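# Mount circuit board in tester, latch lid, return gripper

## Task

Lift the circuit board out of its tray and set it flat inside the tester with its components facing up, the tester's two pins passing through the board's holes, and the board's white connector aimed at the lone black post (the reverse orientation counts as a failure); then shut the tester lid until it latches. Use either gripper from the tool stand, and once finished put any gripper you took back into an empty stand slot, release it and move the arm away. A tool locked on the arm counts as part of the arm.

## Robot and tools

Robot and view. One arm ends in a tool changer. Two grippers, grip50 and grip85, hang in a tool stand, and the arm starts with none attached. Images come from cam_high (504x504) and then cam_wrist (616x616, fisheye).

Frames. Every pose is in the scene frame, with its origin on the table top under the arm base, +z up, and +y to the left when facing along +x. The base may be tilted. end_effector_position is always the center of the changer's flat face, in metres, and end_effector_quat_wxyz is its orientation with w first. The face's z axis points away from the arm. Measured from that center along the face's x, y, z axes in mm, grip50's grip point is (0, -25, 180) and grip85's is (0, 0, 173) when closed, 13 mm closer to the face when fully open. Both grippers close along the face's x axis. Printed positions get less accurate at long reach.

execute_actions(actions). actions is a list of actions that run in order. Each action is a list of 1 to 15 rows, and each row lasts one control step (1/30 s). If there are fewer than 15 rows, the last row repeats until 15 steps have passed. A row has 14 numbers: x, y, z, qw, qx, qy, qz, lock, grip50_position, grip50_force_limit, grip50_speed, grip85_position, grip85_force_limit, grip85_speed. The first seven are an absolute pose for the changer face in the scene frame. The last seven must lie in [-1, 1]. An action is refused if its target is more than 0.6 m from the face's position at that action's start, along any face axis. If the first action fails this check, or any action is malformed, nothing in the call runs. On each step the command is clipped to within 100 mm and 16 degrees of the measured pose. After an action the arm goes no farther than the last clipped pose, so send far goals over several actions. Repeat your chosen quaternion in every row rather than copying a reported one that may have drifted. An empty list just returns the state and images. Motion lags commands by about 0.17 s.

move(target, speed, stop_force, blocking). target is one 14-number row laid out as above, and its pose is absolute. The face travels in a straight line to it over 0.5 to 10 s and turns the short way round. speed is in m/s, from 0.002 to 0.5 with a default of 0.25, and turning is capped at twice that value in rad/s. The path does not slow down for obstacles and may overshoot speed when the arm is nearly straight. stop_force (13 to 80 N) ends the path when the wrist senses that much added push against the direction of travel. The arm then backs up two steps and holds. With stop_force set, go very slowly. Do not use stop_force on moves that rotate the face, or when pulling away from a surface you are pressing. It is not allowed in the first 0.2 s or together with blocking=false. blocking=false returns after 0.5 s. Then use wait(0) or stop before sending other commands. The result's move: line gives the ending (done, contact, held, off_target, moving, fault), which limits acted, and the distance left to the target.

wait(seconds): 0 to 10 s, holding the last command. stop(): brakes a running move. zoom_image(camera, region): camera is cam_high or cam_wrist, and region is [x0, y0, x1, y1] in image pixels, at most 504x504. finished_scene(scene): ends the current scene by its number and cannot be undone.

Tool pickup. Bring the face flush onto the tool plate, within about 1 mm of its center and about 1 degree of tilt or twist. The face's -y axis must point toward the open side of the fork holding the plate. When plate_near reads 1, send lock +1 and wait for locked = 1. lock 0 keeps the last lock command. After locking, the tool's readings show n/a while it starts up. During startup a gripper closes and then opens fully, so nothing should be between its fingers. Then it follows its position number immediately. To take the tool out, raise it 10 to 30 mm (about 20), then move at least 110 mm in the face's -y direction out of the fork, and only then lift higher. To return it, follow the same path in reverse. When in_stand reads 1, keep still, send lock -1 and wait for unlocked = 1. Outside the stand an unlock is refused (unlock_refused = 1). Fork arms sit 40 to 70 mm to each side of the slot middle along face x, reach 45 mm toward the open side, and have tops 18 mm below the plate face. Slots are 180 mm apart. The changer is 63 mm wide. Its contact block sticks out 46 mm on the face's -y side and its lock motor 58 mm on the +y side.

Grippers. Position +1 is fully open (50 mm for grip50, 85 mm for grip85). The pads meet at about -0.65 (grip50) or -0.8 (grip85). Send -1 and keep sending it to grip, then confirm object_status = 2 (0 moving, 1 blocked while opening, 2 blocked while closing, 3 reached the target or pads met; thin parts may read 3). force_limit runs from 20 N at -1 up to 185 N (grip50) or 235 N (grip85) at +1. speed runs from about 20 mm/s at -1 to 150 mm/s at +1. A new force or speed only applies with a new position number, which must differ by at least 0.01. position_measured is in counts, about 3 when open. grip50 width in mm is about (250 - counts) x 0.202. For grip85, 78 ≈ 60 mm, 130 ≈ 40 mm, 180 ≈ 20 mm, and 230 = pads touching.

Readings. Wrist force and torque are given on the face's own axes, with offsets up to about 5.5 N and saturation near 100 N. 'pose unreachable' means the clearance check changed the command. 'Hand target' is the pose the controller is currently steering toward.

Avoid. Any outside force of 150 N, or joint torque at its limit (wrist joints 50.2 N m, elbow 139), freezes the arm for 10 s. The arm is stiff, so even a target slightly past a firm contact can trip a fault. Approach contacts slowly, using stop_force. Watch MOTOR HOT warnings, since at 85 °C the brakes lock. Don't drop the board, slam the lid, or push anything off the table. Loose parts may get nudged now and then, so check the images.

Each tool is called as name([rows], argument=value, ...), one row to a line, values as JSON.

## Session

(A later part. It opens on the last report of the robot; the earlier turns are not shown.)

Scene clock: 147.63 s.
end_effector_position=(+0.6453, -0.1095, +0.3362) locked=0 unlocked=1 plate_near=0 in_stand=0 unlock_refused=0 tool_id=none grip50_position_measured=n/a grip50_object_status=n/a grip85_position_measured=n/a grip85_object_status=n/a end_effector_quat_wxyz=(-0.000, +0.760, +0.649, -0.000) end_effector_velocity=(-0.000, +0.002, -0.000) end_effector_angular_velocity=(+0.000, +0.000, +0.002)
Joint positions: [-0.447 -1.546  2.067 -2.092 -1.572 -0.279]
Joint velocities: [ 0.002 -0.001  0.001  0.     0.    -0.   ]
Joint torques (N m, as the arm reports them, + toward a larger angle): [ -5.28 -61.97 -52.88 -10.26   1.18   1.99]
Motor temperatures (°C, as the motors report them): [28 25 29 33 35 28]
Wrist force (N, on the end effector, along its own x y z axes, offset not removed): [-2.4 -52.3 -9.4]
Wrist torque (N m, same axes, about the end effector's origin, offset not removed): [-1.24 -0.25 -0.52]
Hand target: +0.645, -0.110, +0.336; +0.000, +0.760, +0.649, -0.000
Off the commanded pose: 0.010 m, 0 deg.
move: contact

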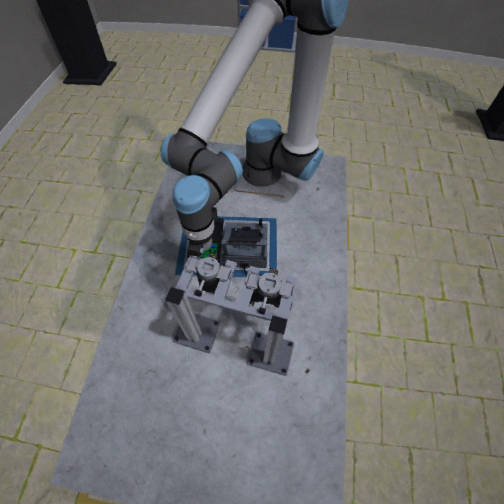

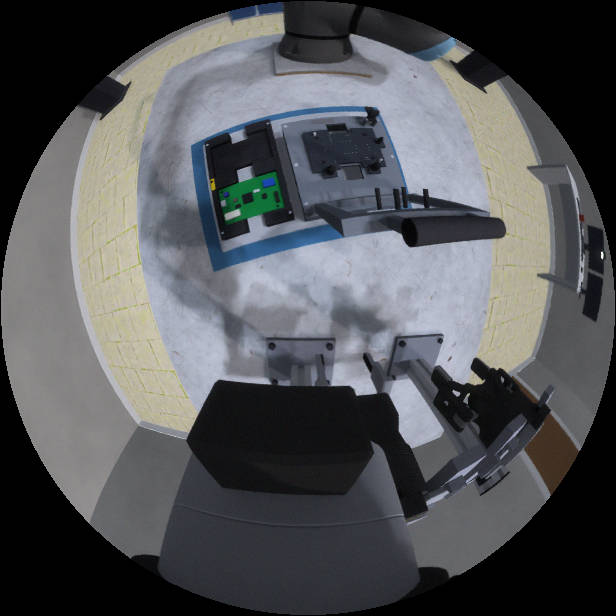

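execute_actions([
  [[0.642,-0.109,0.336,0,0.760,0.649,0,0,1,0,0,1,0,0],[0.642,-0.109,0.336,0,0.760,0.649,0,0,1,0,0,1,0,0],[0.642,-0.109,0.336,0,0.760,0.649,0,0,1,0,0,1,0,0],[0.642,-0.109,0.336,0,0.760,0.649,0,0,1,0,0,1,0,0],[0.642,-0.109,0.3405,0,0.760,0.649,0,0,1,0,0,1,0,0]],
])

move(target=[0.6549,-0.1111,0.3405,0,0.760,0.649,0,0,1,0,0,1,0,0], speed=0.003, stop_force=13)

Scene clock: 155.33 s.
end_effector_position=(+0.6421, -0.1090, +0.3401) locked=0 unlocked=1 plate_near=0 in_stand=0 unlock_refused=0 tool_id=none grip50_position_measured=n/a grip50_object_status=n/a grip85_position_measured=n/a grip85_object_status=n/a end_effector_quat_wxyz=(-0.000, +0.760, +0.649, -0.000) end_effector_velocity=(-0.000, +0.000, +0.003) end_effector_angular_velocity=(+0.000, -0.000, +0.001)
Joint positions: [-0.449 -1.555  2.068 -2.084 -1.572 -0.281]
Joint velocities: [-0.    -0.003 -0.002  0.005  0.    -0.001]
Joint torques (N m, as the arm reports them, + toward a larger angle): [-11.03 -75.12 -53.23  -1.49  -0.61  -3.54]
Motor temperatures (°C, as the motors report them): [28 25 29 33 35 28]
Wrist force (N, on the end effector, along its own x y z axes, offset not removed): [-2.1 0.3 -2.7]
Wrist torque (N m, same axes, about the end effector's origin, offset not removed): [0.05 -0.11 -0.12]
Hand target: +0.642, -0.109, +0.340; +0.000, +0.760, +0.649, +0.000
Off the commanded pose: 0.000 m, 0 deg.
Step readings (end_effector_position):
0: (+0.6451, -0.1095, +0.3363)
1: (+0.6451, -0.1095, +0.3363)
2: (+0.6447, -0.1095, +0.3362)
4: (+0.6436, -0.1093, +0.3361)
8: (+0.6425, -0.1091, +0.3381)
15: end_effector_position above

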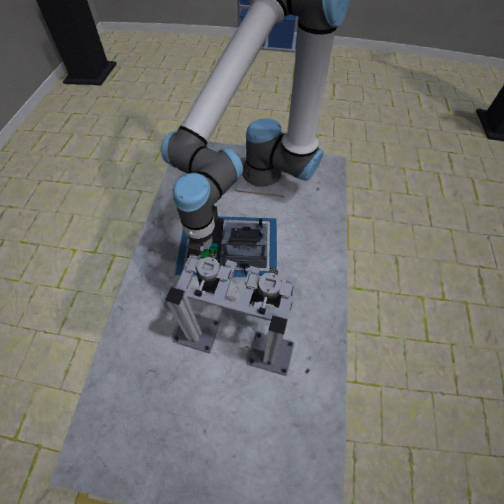

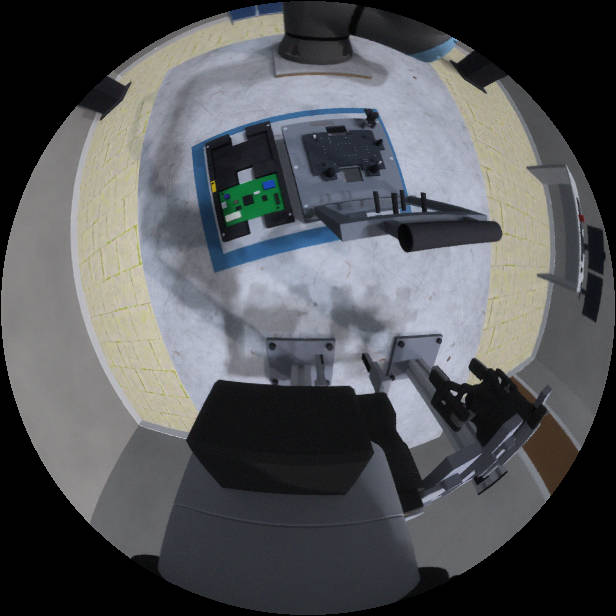

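Scene clock: 159.40 s.
end_effector_position=(+0.6529, -0.1108, +0.3404) locked=0 unlocked=1 plate_near=0 in_stand=0 unlock_refused=0 tool_id=none grip50_position_measured=n/a grip50_object_status=n/a grip85_position_measured=n/a grip85_object_status=n/a end_effector_quat_wxyz=(-0.000, +0.760, +0.649, -0.000) end_effector_velocity=(-0.000, +0.000, -0.001) end_effector_angular_velocity=(+0.000, +0.001, -0.001)
Joint positions: [-0.444 -1.537  2.049 -2.083 -1.572 -0.276]
Joint velocities: [ 0.    -0.     0.001 -0.     0.     0.001]
Joint torques (N m, as the arm reports them, + toward a larger angle): [  1.23 -62.81 -50.13 -13.8    0.2    2.07]
Motor temperatures (°C, as the motors report them): [28 25 29 33 35 28]
Wrist force (N, on the end effector, along its own x y z axes, offset not removed): [-3.1 -39.3 -9.7]
Wrist torque (N m, same axes, about the end effector's origin, offset not removed): [-0.29 -0.18 -0.02]
Hand target: +0.653, -0.111, +0.340; -0.000, +0.760, +0.649, -0.000
Off the commanded pose: 0.002 m, 0 deg.
move: contact

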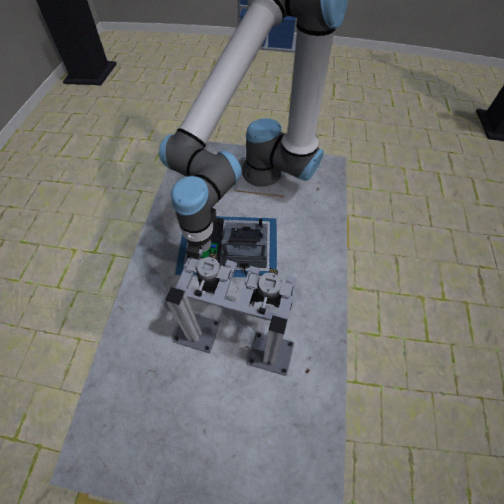

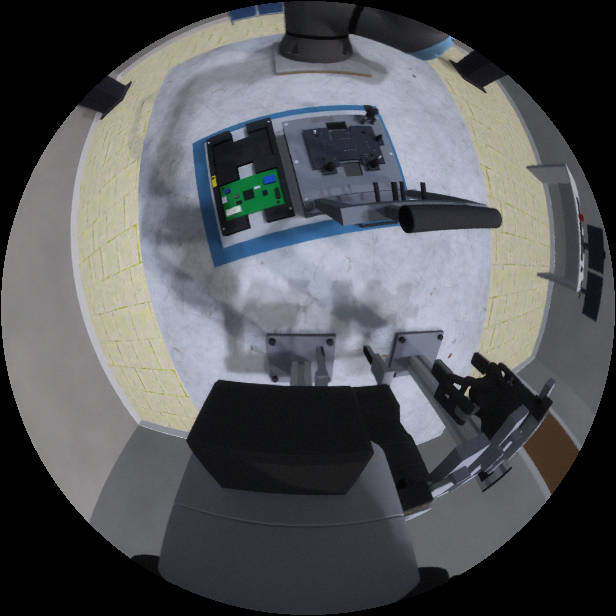

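execute_actions([
  [[0.648,-0.110,0.345,0,0.760,0.649,0,0,1,0,0,1,0,0],[0.648,-0.110,0.345,0,0.760,0.649,0,0,1,0,0,1,0,0],[0.648,-0.110,0.36,0,0.760,0.649,0,0,1,0,0,1,0,0],[0.648,-0.110,0.375,0,0.760,0.649,0,0,1,0,0,1,0,0],[0.648,-0.110,0.39,0,0.760,0.649,0,0,1,0,0,1,0,0]],
  [[0.67,-0.10,0.39,0,0.760,0.649,0,0,1,0,0,1,0,0],[0.69,-0.09,0.39,0,0.760,0.649,0,0,1,0,0,1,0,0],[0.71,-0.08,0.39,0,0.760,0.649,0,0,1,0,0,1,0,0],[0.7367,-0.069,0.39,0,0.760,0.649,0,0,1,0,0,1,0,0]],
  [[0.7367,-0.069,0.39,0,0.760,0.649,0,0,1,0,0,1,0,0],[0.7367,-0.069,0.39,0,0.760,0.649,0,0,1,0,0,1,0,0],[0.7367,-0.069,0.39,0,0.760,0.649,0,0,1,0,0,1,0,0],[0.7367,-0.069,0.385,0,0.760,0.649,0,0,1,0,0,1,0,0],[0.7367,-0.069,0.38,0,0.760,0.649,0,0,1,0,0,1,0,0],[0.7367,-0.069,0.375,0,0.760,0.649,0,0,1,0,0,1,0,0]],
])

move(target=[0.7367,-0.069,0.355,0,0.760,0.649,0,0,1,0,0,1,0,0], speed=0.004, stop_force=15)

Scene clock: 172.57 s.
end_effector_position=(+0.7366, -0.0690, +0.3762) locked=0 unlocked=1 plate_near=0 in_stand=0 unlock_refused=0 tool_id=none grip50_position_measured=n/a grip50_object_status=n/a grip85_position_measured=n/a grip85_object_status=n/a end_effector_quat_wxyz=(-0.000, +0.760, +0.649, -0.000) end_effector_velocity=(+0.001, +0.001, -0.010) end_effector_angular_velocity=(-0.000, +0.000, -0.001)
Joint positions: [-0.341 -1.439  1.872 -2.003 -1.572 -0.173]
Joint velocities: [ 0.002  0.009  0.009 -0.017 -0.     0.002]
Joint torques (N m, as the arm reports them, + toward a larger angle): [  9.97 -46.93 -40.31  -8.96  -2.56   3.87]
Motor temperatures (°C, as the motors report them): [28 25 29 33 35 28]
Wrist force (N, on the end effector, along its own x y z axes, offset not removed): [0.7 -3.2 -1.1]
Wrist torque (N m, same axes, about the end effector's origin, offset not removed): [-0.23 -0.32 -0.24]
Hand target: +0.737, -0.069, +0.375; -0.000, +0.760, +0.649, -0.000
Off the commanded pose: 0.001 m, 0 deg.
Step readings (end_effector_position; steps 1 to 15: 1st action; 16 to 30: 2nd action; 31 to 45: 3rd action):
0: (+0.6528, -0.1108, +0.3404)
1: (+0.6527, -0.1108, +0.3405)
2: (+0.6521, -0.1107, +0.3411)
4: (+0.6505, -0.1104, +0.3447)
8: (+0.6490, -0.1101, +0.3706)
15: (+0.6481, -0.1100, +0.3872)
16: (+0.6482, -0.1099, +0.3879)
17: (+0.6507, -0.1087, +0.3885)
19: (+0.6648, -0.1012, +0.3893)
23: (+0.7052, -0.0802, +0.3897)
30: (+0.7315, -0.0705, +0.3899)
31: (+0.7327, -0.0702, +0.3899)
32: (+0.7337, -0.0699, +0.3900)
34: (+0.7349, -0.0695, +0.3899)
38: (+0.7361, -0.0692, +0.3830)
45: end_effector_position above

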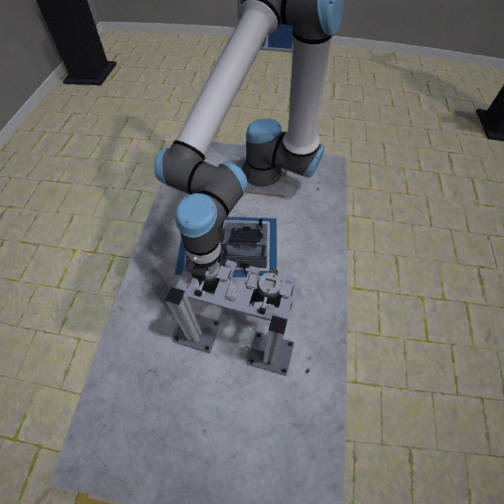

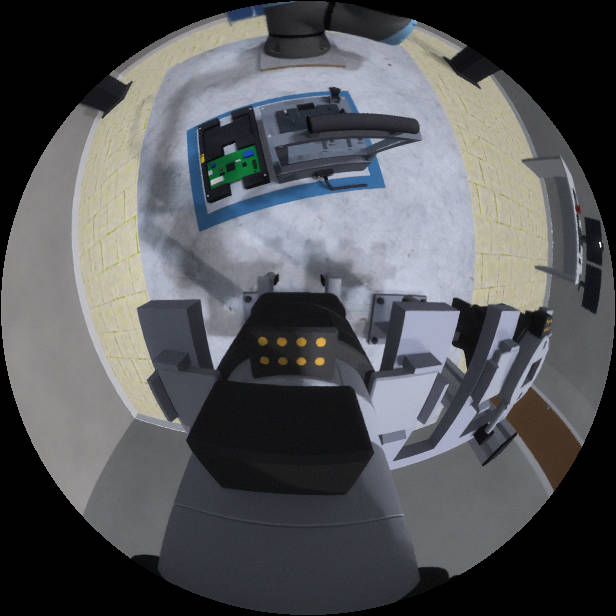

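Scene clock: 174.43 s.
end_effector_position=(+0.7367, -0.0690, +0.3702) locked=0 unlocked=1 plate_near=0 in_stand=0 unlock_refused=0 tool_id=none grip50_position_measured=n/a grip50_object_status=n/a grip85_position_measured=n/a grip85_object_status=n/a end_effector_quat_wxyz=(+0.000, +0.760, +0.649, +0.000) end_effector_velocity=(-0.000, +0.002, +0.000) end_effector_angular_velocity=(+0.001, +0.002, +0.003)
Joint positions: [-0.341 -1.435  1.878 -2.014 -1.572 -0.173]
Joint velocities: [ 0.002 -0.    -0.001  0.004  0.    -0.001]
Joint torques (N m, as the arm reports them, + toward a larger angle): [  5.28 -53.54 -36.6    2.01  -1.84   2.26]
Motor temperatures (°C, as the motors report them): [28 25 29 33 35 28]
Wrist force (N, on the end effector, along its own x y z axes, offset not removed): [-1.7 1.6 -29.3]
Wrist torque (N m, same axes, about the end effector's origin, offset not removed): [0.11 -0.48 -0.16]
Hand target: +0.737, -0.069, +0.371; +0.000, +0.760, +0.649, +0.000
Off the commanded pose: 0.015 m, 0 deg.
move: contact

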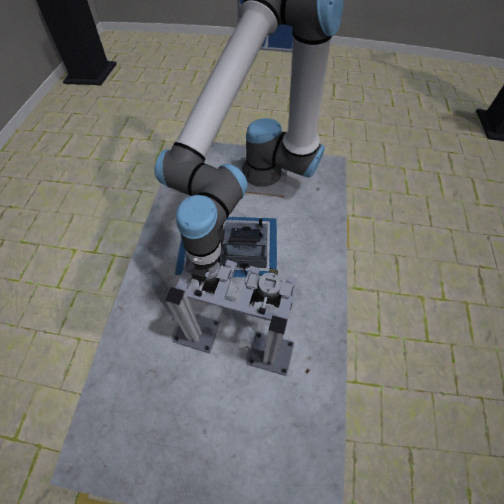

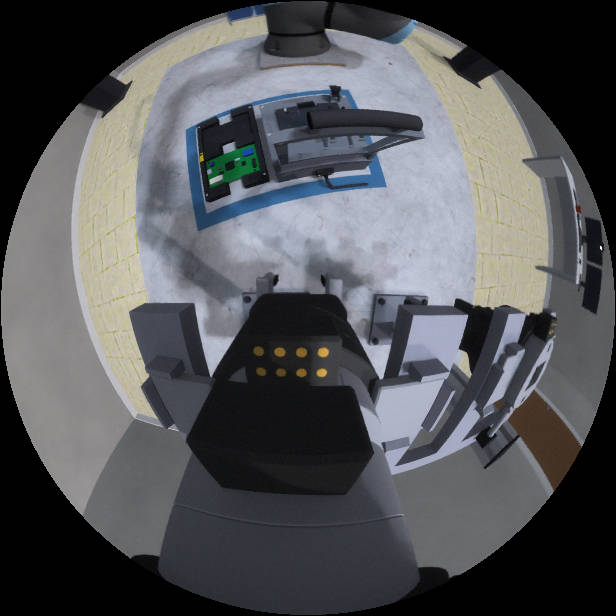

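zoom_image(camera="cam_wrist", region=[120, 290, 290, 410])

zoom_image(camera="cam_wrist", region=[300, 290, 470, 410])

zoom_image(camera="cam_high", region=[160, 230, 260, 310])

Region (120, 290, 290, 410) of cam_wrist's 616x616 image, scaled by 2.965, with more detail than that image has; it fills the top 356 rows of this view, and the rest is white.

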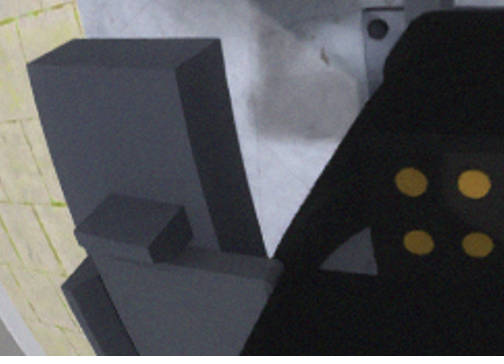

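Region (300, 290, 470, 410) of cam_wrist's 616x616 image, scaled by 2.965, with more detail than that image has; it fills the top 356 rows of this view, and the rest is white.

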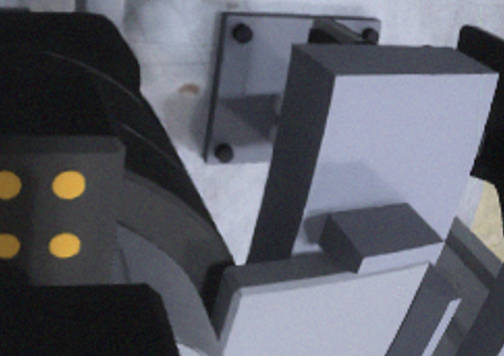

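Region (160, 230, 260, 310) of cam_high's 504x504 image, scaled by 5.040, with more detail than that image has; it fills the top 403 rows of this view, and the rest is white.

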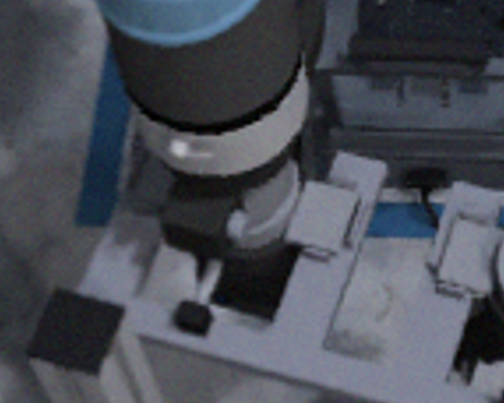

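execute_actions([
  [[0.7367,-0.069,0.373,0,0.760,0.649,0,0,1,0,0,1,0,0],[0.7367,-0.069,0.373,0,0.760,0.649,0,0,1,0,0,1,0,0],[0.7367,-0.069,0.373,0,0.760,0.649,0,0,1,0,0,1,0,0],[0.7372,-0.0682,0.373,0,0.7621,0.6475,0,0,1,0,0,1,0,0]],
])

move(target=[0.7372,-0.0682,0.355,0,0.7621,0.6475,0,0,1,0,0,1,0,0], speed=0.004, stop_force=20)

Scene clock: 196.33 s.
end_effector_position=(+0.7372, -0.0683, +0.3729) locked=0 unlocked=1 plate_near=0 in_stand=0 unlock_refused=0 tool_id=none grip50_position_measured=n/a grip50_object_status=n/a grip85_position_measured=n/a grip85_object_status=n/a end_effector_quat_wxyz=(-0.000, +0.762, +0.648, -0.000) end_effector_velocity=(+0.000, +0.000, +0.000) end_effector_angular_velocity=(+0.000, -0.000, -0.002)
Joint positions: [-0.34  -1.436  1.874 -2.009 -1.572 -0.167]
Joint velocities: [ 0.001  0.    -0.001  0.001  0.     0.003]
Joint torques (N m, as the arm reports them, + toward a larger angle): [  9.6  -85.08 -54.33  -1.92   1.21   3.58]
Motor temperatures (°C, as the motors report them): [28 25 29 33 35 28]
Wrist force (N, on the end effector, along its own x y z axes, offset not removed): [2.7 0.0 -1.6]
Wrist torque (N m, same axes, about the end effector's origin, offset not removed): [0.00 -0.54 -0.09]
Hand target: +0.737, -0.068, +0.373; +0.000, +0.762, +0.647, -0.000
Off the commanded pose: 0.000 m, 0 deg.
Step readings (end_effector_position):
0: (+0.7367, -0.0690, +0.3705)
1: (+0.7367, -0.0690, +0.3705)
2: (+0.7367, -0.0690, +0.3708)
4: (+0.7367, -0.0690, +0.3716)
8: (+0.7370, -0.0685, +0.3725)
15: end_effector_position above

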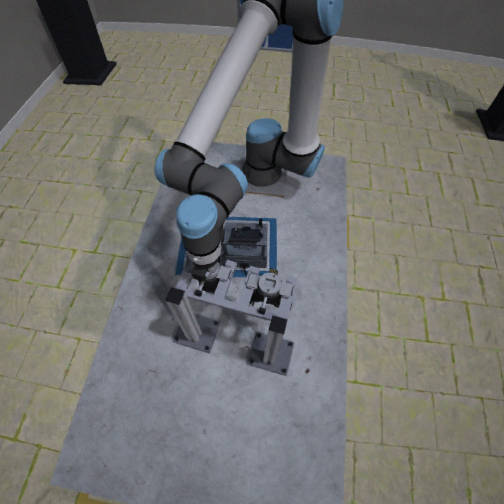

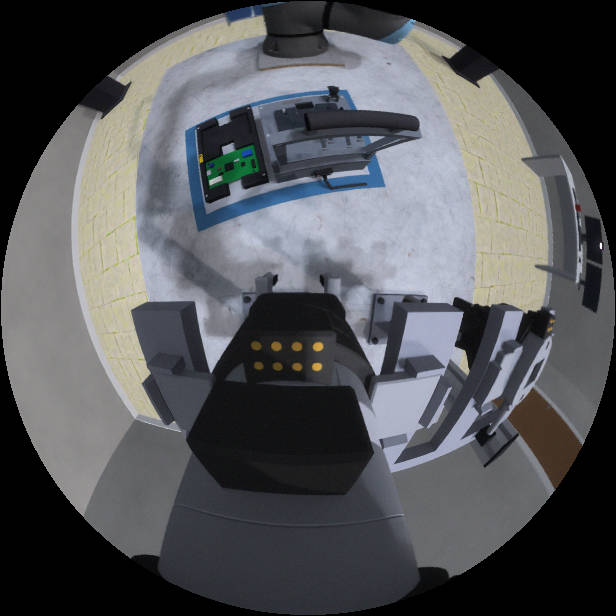

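Scene clock: 198.20 s.
end_effector_position=(+0.7372, -0.0682, +0.3668) locked=0 unlocked=1 plate_near=0 in_stand=0 unlock_refused=0 tool_id=none grip50_position_measured=n/a grip50_object_status=n/a grip85_position_measured=n/a grip85_object_status=n/a end_effector_quat_wxyz=(-0.000, +0.762, +0.648, -0.000) end_effector_velocity=(+0.001, +0.000, +0.002) end_effector_angular_velocity=(-0.000, -0.001, +0.001)
Joint positions: [-0.34  -1.432  1.881 -2.02  -1.572 -0.167]
Joint velocities: [ 0.001  0.001 -0.004  0.003  0.    -0.   ]
Joint torques (N m, as the arm reports them, + toward a larger angle): [  5.25 -80.98 -54.15  -1.72   1.19  -2.33]
Motor temperatures (°C, as the motors report them): [28 25 29 33 35 28]
Wrist force (N, on the end effector, along its own x y z axes, offset not removed): [0.6 1.5 0.4]
Wrist torque (N m, same axes, about the end effector's origin, offset not removed): [0.20 -0.44 -0.12]
Hand target: +0.737, -0.068, +0.367; +0.000, +0.762, +0.648, +0.000
Off the commanded pose: 0.012 m, 0 deg.
move: contact

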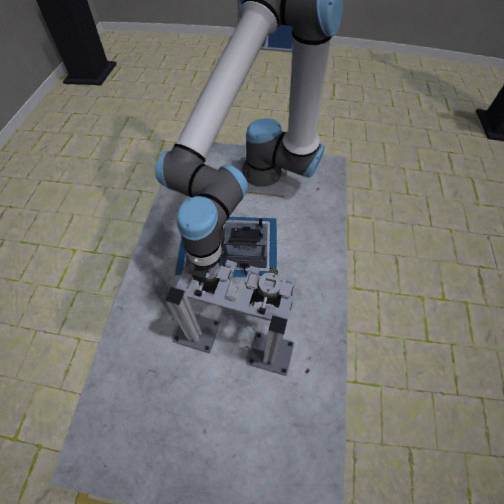

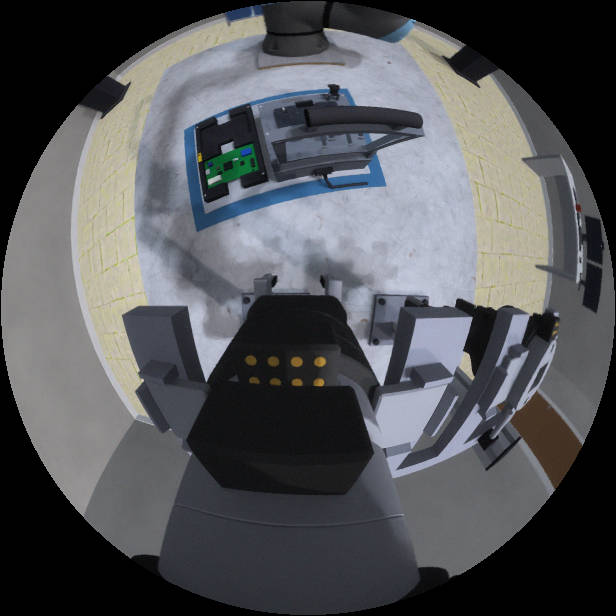

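Progressing; continue down.

move(target=[0.7372,-0.0680,0.355,0,0.7621,0.6475,0,0,1,0,0,1,0,0], speed=0.004, stop_force=30)

Scene clock: 203.83 s.
end_effector_position=(+0.7372, -0.0681, +0.3626) locked=0 unlocked=1 plate_near=0 in_stand=1 unlock_refused=0 tool_id=none grip50_position_measured=n/a grip50_object_status=n/a grip85_position_measured=n/a grip85_object_status=n/a end_effector_quat_wxyz=(+0.000, +0.762, +0.648, +0.000) end_effector_velocity=(-0.000, -0.002, +0.000) end_effector_angular_velocity=(+0.001, +0.002, -0.004)
Joint positions: [-0.339 -1.429  1.886 -2.028 -1.572 -0.167]
Joint velocities: [-0.003  0.    -0.001  0.004  0.     0.   ]
Joint torques (N m, as the arm reports them, + toward a larger angle): [  7.49 -35.26 -43.91  -3.75   0.55   4.53]
Motor temperatures (°C, as the motors report them): [28 25 29 33 35 28]
Wrist force (N, on the end effector, along its own x y z axes, offset not removed): [1.4 -44.7 -46.7]
Wrist torque (N m, same axes, about the end effector's origin, offset not removed): [0.53 -0.04 -1.42]
Hand target: +0.737, -0.068, +0.363; +0.000, +0.762, +0.648, +0.000
Off the commanded pose: 0.008 m, 0 deg.
move: contact

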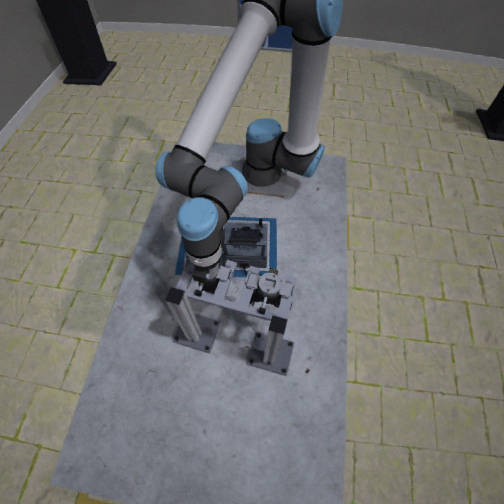

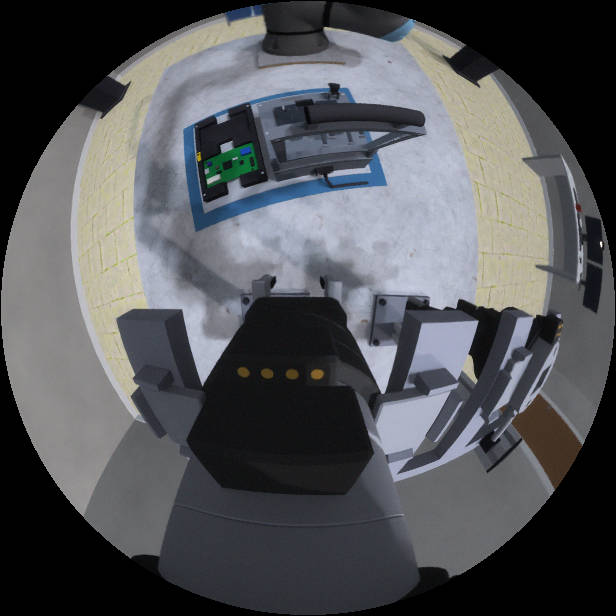

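execute_actions([
  [[0.7364,-0.0679,0.364,0,0.7587,0.6514,0,0,1,0,0,1,0,0]],
])

move(target=[0.7364,-0.0679,0.355,0,0.7587,0.6514,0,0,1,0,0,1,0,0], speed=0.003, stop_force=25)

Scene clock: 208.20 s.
end_effector_position=(+0.7364, -0.0679, +0.3640) locked=0 unlocked=1 plate_near=0 in_stand=1 unlock_refused=0 tool_id=none grip50_position_measured=n/a grip50_object_status=n/a grip85_position_measured=n/a grip85_object_status=n/a end_effector_quat_wxyz=(+0.000, +0.759, +0.651, +0.000) end_effector_velocity=(-0.000, +0.001, +0.000) end_effector_angular_velocity=(+0.000, -0.000, +0.003)
Joint positions: [-0.339 -1.431  1.885 -2.026 -1.572 -0.177]
Joint velocities: [ 0.001 -0.     0.     0.     0.    -0.002]
Joint torques (N m, as the arm reports them, + toward a larger angle): [-11.79 -86.45 -38.14  -1.78   0.44  -3.13]
Motor temperatures (°C, as the motors report them): [28 25 29 33 35 28]
Wrist force (N, on the end effector, along its own x y z axes, offset not removed): [0.3 -2.8 -1.0]
Wrist torque (N m, same axes, about the end effector's origin, offset not removed): [-0.20 -0.25 -0.14]
Hand target: +0.736, -0.068, +0.364; +0.000, +0.759, +0.651, -0.000
Off the commanded pose: 0.000 m, 0 deg.
Step readings (end_effector_position):
0: (+0.7372, -0.0681, +0.3629)
1: (+0.7372, -0.0681, +0.3629)
2: (+0.7371, -0.0681, +0.3630)
4: (+0.7369, -0.0680, +0.3634)
8: (+0.7366, -0.0679, +0.3638)
15: end_effector_position above

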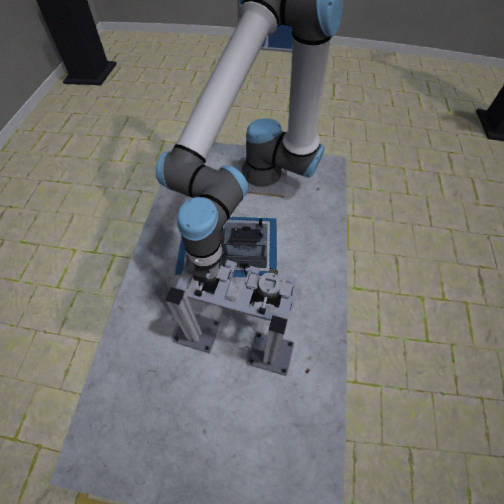

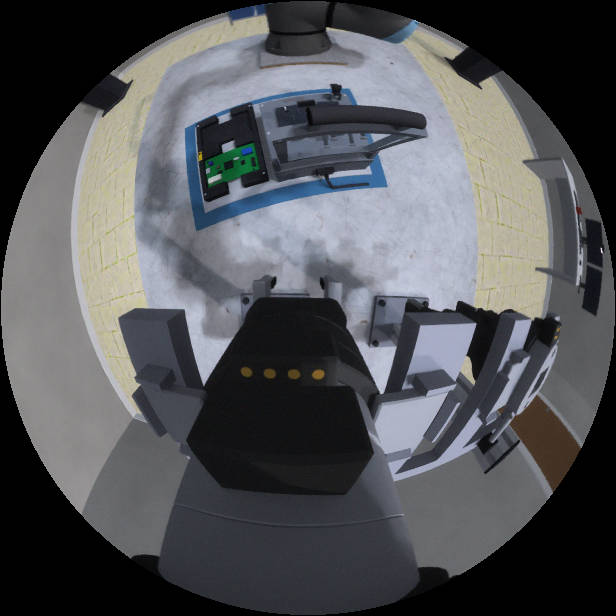

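Scene clock: 209.53 s.
end_effector_position=(+0.7364, -0.0679, +0.3611) locked=0 unlocked=1 plate_near=1 in_stand=1 unlock_refused=0 tool_id=none grip50_position_measured=n/a grip50_object_status=n/a grip85_position_measured=n/a grip85_object_status=n/a end_effector_quat_wxyz=(+0.000, +0.759, +0.651, +0.000) end_effector_velocity=(-0.001, +0.000, -0.000) end_effector_angular_velocity=(+0.001, +0.003, -0.000)
Joint positions: [-0.339 -1.429  1.889 -2.031 -1.572 -0.177]
Joint velocities: [-0.    -0.001  0.     0.003 -0.     0.   ]
Joint torques (N m, as the arm reports them, + toward a larger angle): [ -9.7  -36.35 -37.68  -1.42   0.66  -1.21]
Motor temperatures (°C, as the motors report them): [28 25 29 33 35 28]
Wrist force (N, on the end effector, along its own x y z axes, offset not removed): [-0.3 -26.3 -43.2]
Wrist torque (N m, same axes, about the end effector's origin, offset not removed): [0.39 -0.12 -1.35]
Hand target: +0.736, -0.068, +0.361; +0.000, +0.759, +0.651, +0.000
Off the commanded pose: 0.006 m, 0 deg.
move: contact

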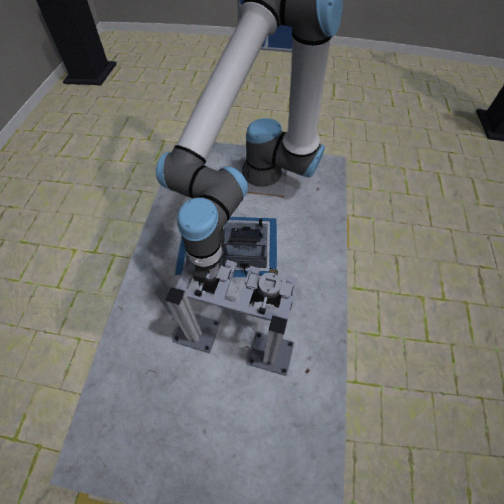

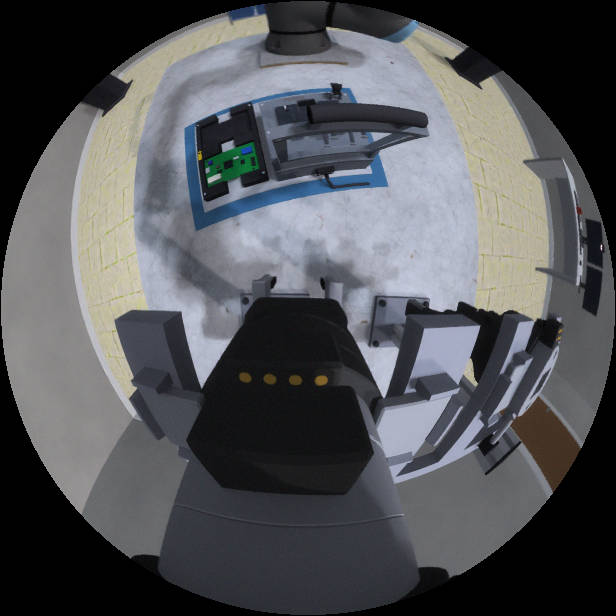

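execute_actions([
  [[0.7360,-0.0678,0.3612,0,0.7559,0.6547,0,0,1,0,0,1,0,0]],
  [[0.7360,-0.0678,0.3610,0,0.7559,0.6547,0,1,1,0,0,1,0,0]],
  [[0.7360,-0.0678,0.3610,0,0.7559,0.6547,0,1,1,0,0,1,0,0]],
  [[0.7360,-0.0678,0.3610,0,0.7559,0.6547,0,1,1,0,0,1,0,0]],
])

Scene clock: 215.37 s.
end_effector_position=(+0.7360, -0.0678, +0.3610) locked=1 unlocked=0 plate_near=1 in_stand=1 unlock_refused=0 tool_id=grip50 grip50_position_measured=n/a grip50_object_status=n/a grip85_position_measured=n/a grip85_object_status=n/a end_effector_quat_wxyz=(+0.000, +0.756, +0.655, +0.000) end_effector_velocity=(+0.000, +0.002, +0.000) end_effector_angular_velocity=(-0.000, -0.001, +0.004)
Joint positions: [-0.34  -1.429  1.889 -2.031 -1.572 -0.186]
Joint velocities: [ 0.002 -0.    -0.    -0.001 -0.    -0.002]
Joint torques (N m, as the arm reports them, + toward a larger angle): [ -8.96 -61.68 -63.02  -9.97   1.19  -3.23]
Motor temperatures (°C, as the motors report them): [28 25 29 33 35 28]
Wrist force (N, on the end effector, along its own x y z axes, offset not removed): [0.1 -1.1 -1.2]
Wrist torque (N m, same axes, about the end effector's origin, offset not removed): [-0.01 -0.32 -0.05]
Hand target: +0.736, -0.068, +0.361; +0.000, +0.756, +0.655, +0.000
Off the commanded pose: 0.000 m, 0 deg.
Step readings (end_effector_position; steps 1 to 15: 1st action; 16 to 30: 2nd action; 31 to 45: 3rd action; 46 to 60: 4th action):
0: (+0.7364, -0.0679, +0.3613)
1: (+0.7364, -0.0679, +0.3613)
2: (+0.7364, -0.0679, +0.3614)
4: (+0.7363, -0.0679, +0.3613)
8: (+0.7361, -0.0678, +0.3612)
15: (+0.7360, -0.0678, +0.3612)
16: (+0.7360, -0.0678, +0.3612)
17: (+0.7360, -0.0678, +0.3612)
19: (+0.7360, -0.0678, +0.3611)
23: (+0.7360, -0.0678, +0.3611)
30: (+0.7360, -0.0678, +0.3611)
31: (+0.7360, -0.0678, +0.3611)
32: (+0.7360, -0.0678, +0.3611)
34: (+0.7360, -0.0678, +0.3610)
38: (+0.7359, -0.0678, +0.3609)
45: (+0.7360, -0.0678, +0.3609)
46: (+0.7360, -0.0678, +0.3610)
47: (+0.7360, -0.0678, +0.3610)
49: (+0.7360, -0.0678, +0.3610)
53: (+0.7360, -0.0678, +0.3610)
60: end_effector_position above

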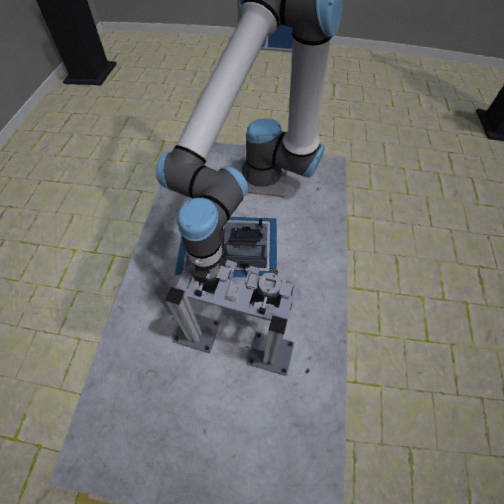

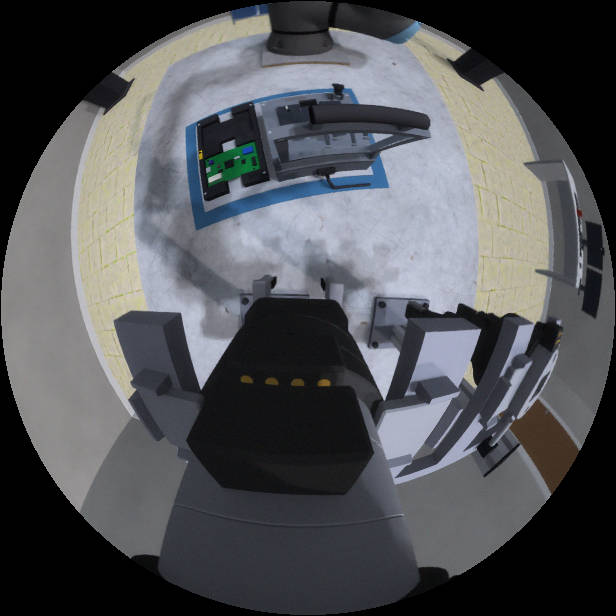

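execute_actions([
  [[0.7360,-0.0678,0.3610,0,0.7559,0.6547,0,-1,1,0,0,1,0,0]],
  [[0.7360,-0.0678,0.3610,0,0.7559,0.6547,0,-1,1,0,0,1,0,0]],
  [[0.7360,-0.0678,0.3610,0,0.7559,0.6547,0,-1,1,0,0,1,0,0],[0.7360,-0.0678,0.3610,0,0.7559,0.6547,0,-1,1,0,0,1,0,0],[0.7360,-0.0678,0.3610,0,0.7559,0.6547,0,-1,1,0,0,1,0,0]],
])

Scene clock: 221.53 s.
end_effector_position=(+0.7360, -0.0678, +0.3610) locked=0 unlocked=1 plate_near=1 in_stand=1 unlock_refused=0 tool_id=none grip50_position_measured=n/a grip50_object_status=n/a grip85_position_measured=n/a grip85_object_status=n/a end_effector_quat_wxyz=(-0.000, +0.756, +0.655, +0.000) end_effector_velocity=(+0.000, -0.001, +0.001) end_effector_angular_velocity=(-0.000, -0.001, +0.000)
Joint positions: [-0.34  -1.429  1.889 -2.031 -1.572 -0.186]
Joint velocities: [-0.001 -0.    -0.    -0.    -0.    -0.001]
Joint torques (N m, as the arm reports them, + toward a larger angle): [ -5.68 -86.04 -51.77  -6.45   0.65  -1.11]
Motor temperatures (°C, as the motors report them): [28 25 29 33 35 28]
Wrist force (N, on the end effector, along its own x y z axes, offset not removed): [-0.9 -1.7 -3.0]
Wrist torque (N m, same axes, about the end effector's origin, offset not removed): [-0.14 -0.25 -0.07]
Hand target: +0.736, -0.068, +0.361; +0.000, +0.756, +0.655, +0.000
Off the commanded pose: 0.000 m, 0 deg.
Step readings (end_effector_position; steps 1 to 15: 1st action; 16 to 30: 2nd action; 31 to 45: 3rd action):
0: (+0.7360, -0.0678, +0.3610)
1: (+0.7360, -0.0678, +0.3610)
2: (+0.7360, -0.0678, +0.3610)
4: (+0.7360, -0.0678, +0.3610)
8: (+0.7360, -0.0678, +0.3610)
15: (+0.7360, -0.0678, +0.3610)
16: (+0.7360, -0.0678, +0.3610)
17: (+0.7360, -0.0678, +0.3610)
19: (+0.7360, -0.0678, +0.3610)
23: (+0.7360, -0.0678, +0.3610)
30: (+0.7360, -0.0678, +0.3610)
31: (+0.7360, -0.0678, +0.3610)
32: (+0.7360, -0.0678, +0.3610)
34: (+0.7360, -0.0678, +0.3610)
38: (+0.7360, -0.0678, +0.3610)
45: end_effector_position above

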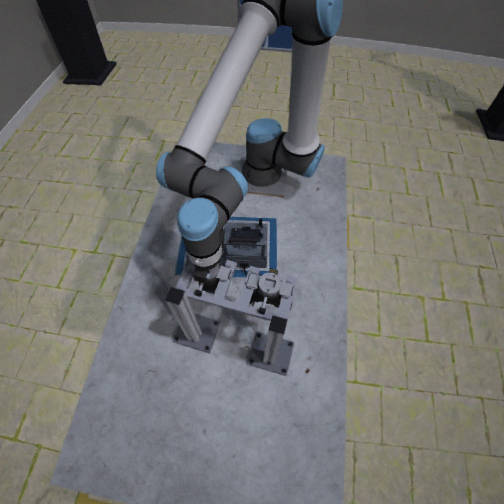

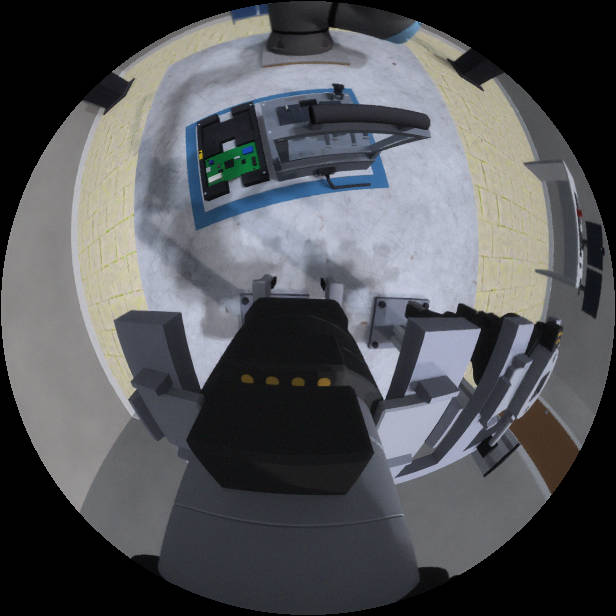

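move(target=[0.7360,-0.0678,0.385,0,0.7559,0.6547,0,0,1,0,0,1,0,0], speed=0.05)

move(target=[0.7620,0.1103,0.385,0,0.7559,0.6547,0,0,1,0,0,1,0,0], speed=0.3)

move(target=[0.7620,0.1103,0.3725,0,0.7559,0.6547,0,0,1,0,0,1,0,0], speed=0.03)

zoom_image(camera="cam_wrist", region=[120, 290, 290, 410])

zoom_image(camera="cam_wrist", region=[300, 290, 470, 410])

Scene clock: 227.63 s.
end_effector_position=(+0.7360, -0.0678, +0.3846) locked=0 unlocked=1 plate_near=0 in_stand=0 unlock_refused=0 tool_id=none grip50_position_measured=n/a grip50_object_status=n/a grip85_position_measured=n/a grip85_object_status=n/a end_effector_quat_wxyz=(+0.000, +0.756, +0.655, +0.000) end_effector_velocity=(-0.000, +0.000, +0.003) end_effector_angular_velocity=(+0.000, +0.001, +0.002)
Joint positions: [-0.34  -1.446  1.864 -1.988 -1.572 -0.186]
Joint velocities: [ 0.001 -0.002 -0.003  0.006 -0.    -0.001]
Joint torques (N m, as the arm reports them, + toward a larger angle): [  2.29 -84.41 -55.21  -1.87   0.3    1.28]
Motor temperatures (°C, as the motors report them): [28 25 29 33 35 28]
Wrist force (N, on the end effector, along its own x y z axes, offset not removed): [3.3 -1.7 -1.7]
Wrist torque (N m, same axes, about the end effector's origin, offset not removed): [-0.04 -0.55 -0.11]
Hand target: +0.736, -0.068, +0.385; +0.000, +0.756, +0.655, +0.000
Off the commanded pose: 0.000 m, 0 deg.
move: done

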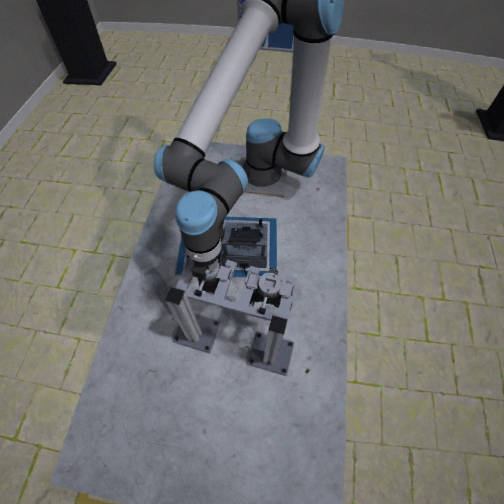

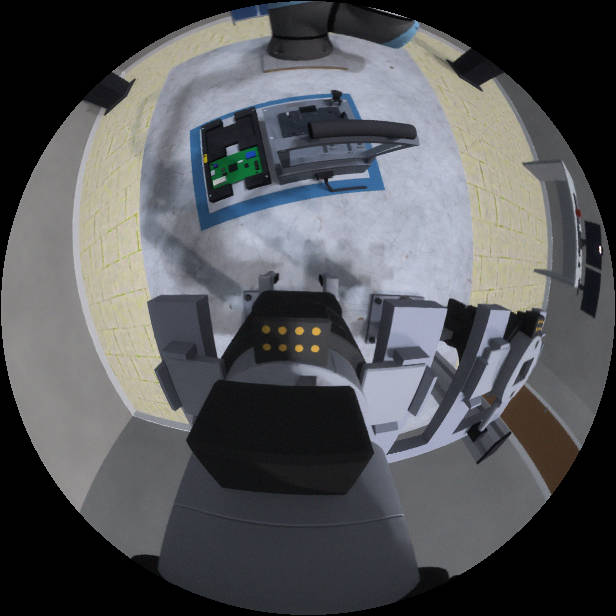

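Scene clock: 228.93 s.
end_effector_position=(+0.7620, +0.1098, +0.3850) locked=0 unlocked=1 plate_near=0 in_stand=0 unlock_refused=0 tool_id=none grip50_position_measured=n/a grip50_object_status=n/a grip85_position_measured=n/a grip85_object_status=n/a end_effector_quat_wxyz=(+0.000, +0.756, +0.655, -0.000) end_effector_velocity=(+0.001, +0.001, +0.000) end_effector_angular_velocity=(-0.000, -0.001, -0.003)
Joint positions: [-0.095 -1.397  1.806 -1.979 -1.572  0.059]
Joint velocities: [ 0.002  0.002 -0.002  0.    -0.     0.005]
Joint torques (N m, as the arm reports them, + toward a larger angle): [  6.6  -55.21 -54.09  -1.6   -2.63   3.52]
Motor temperatures (°C, as the motors report them): [28 25 29 33 35 28]
Wrist force (N, on the end effector, along its own x y z axes, offset not removed): [-1.8 -1.9 0.0]
Wrist torque (N m, same axes, about the end effector's origin, offset not removed): [-0.06 -0.17 -0.22]
Hand target: +0.762, +0.110, +0.385; +0.000, +0.756, +0.655, -0.000
Off the commanded pose: 0.001 m, 0 deg.
move: done

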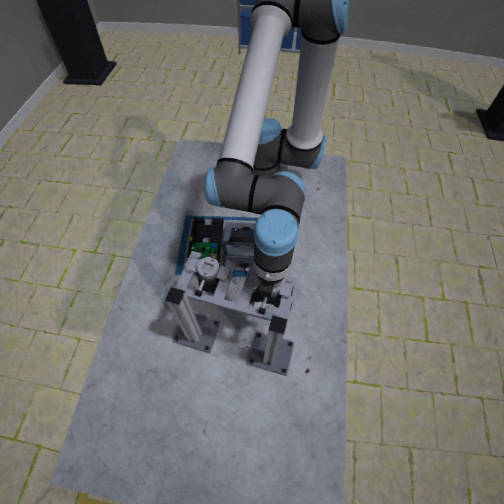

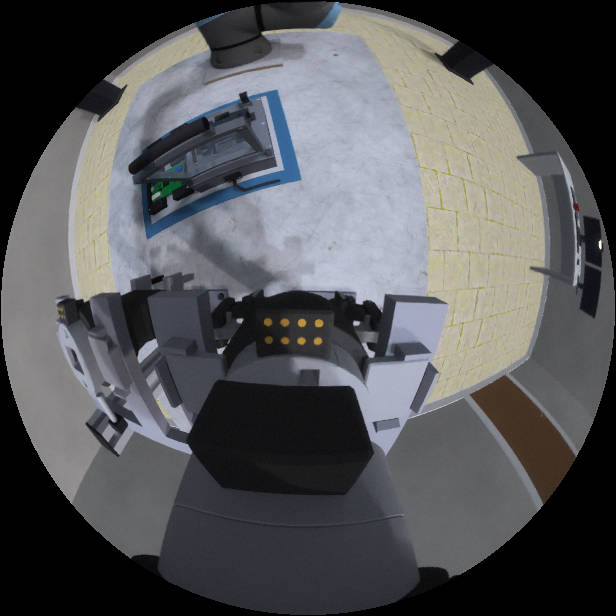

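Scene clock: 229.73 s.
end_effector_position=(+0.7620, +0.1103, +0.3728) locked=0 unlocked=1 plate_near=0 in_stand=0 unlock_refused=0 tool_id=none grip50_position_measured=n/a grip50_object_status=n/a grip85_position_measured=n/a grip85_object_status=n/a end_effector_quat_wxyz=(+0.000, +0.756, +0.655, -0.000) end_effector_velocity=(-0.000, +0.001, -0.002) end_effector_angular_velocity=(+0.000, -0.001, +0.001)
Joint positions: [-0.094 -1.389  1.819 -2.    -1.572  0.06 ]
Joint velocities: [ 0.001  0.001  0.003 -0.005  0.     0.001]
Joint torques (N m, as the arm reports them, + toward a larger angle): [ 10.84 -51.51 -39.02  -8.87   1.69   3.71]
Motor temperatures (°C, as the motors report them): [28 25 29 33 35 28]
Wrist force (N, on the end effector, along its own x y z axes, offset not removed): [0.9 -2.2 0.0]
Wrist torque (N m, same axes, about the end effector's origin, offset not removed): [-0.13 -0.34 -0.17]
Hand target: +0.762, +0.110, +0.373; -0.000, +0.756, +0.655, -0.000
Off the commanded pose: 0.000 m, 0 deg.
move: done

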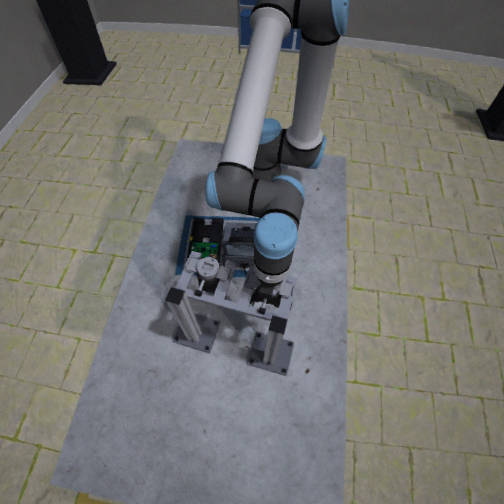

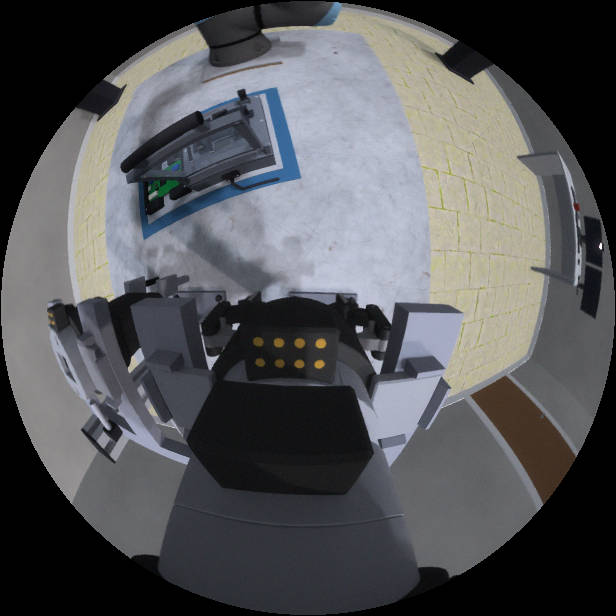

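Region (120, 290, 290, 410) of cam_wrist's 616x616 image, scaled by 2.965, with more detail than that image has; it fills the top 356 rows of this view, and the rest is white.

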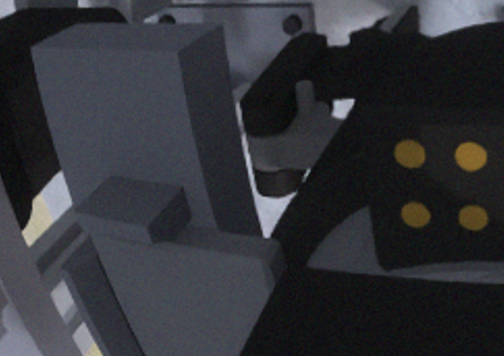

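Region (300, 290, 470, 410) of cam_wrist's 616x616 image, scaled by 2.965, with more detail than that image has; it fills the top 356 rows of this view, and the rest is white.

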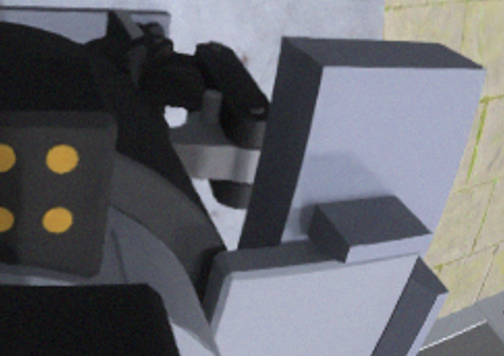

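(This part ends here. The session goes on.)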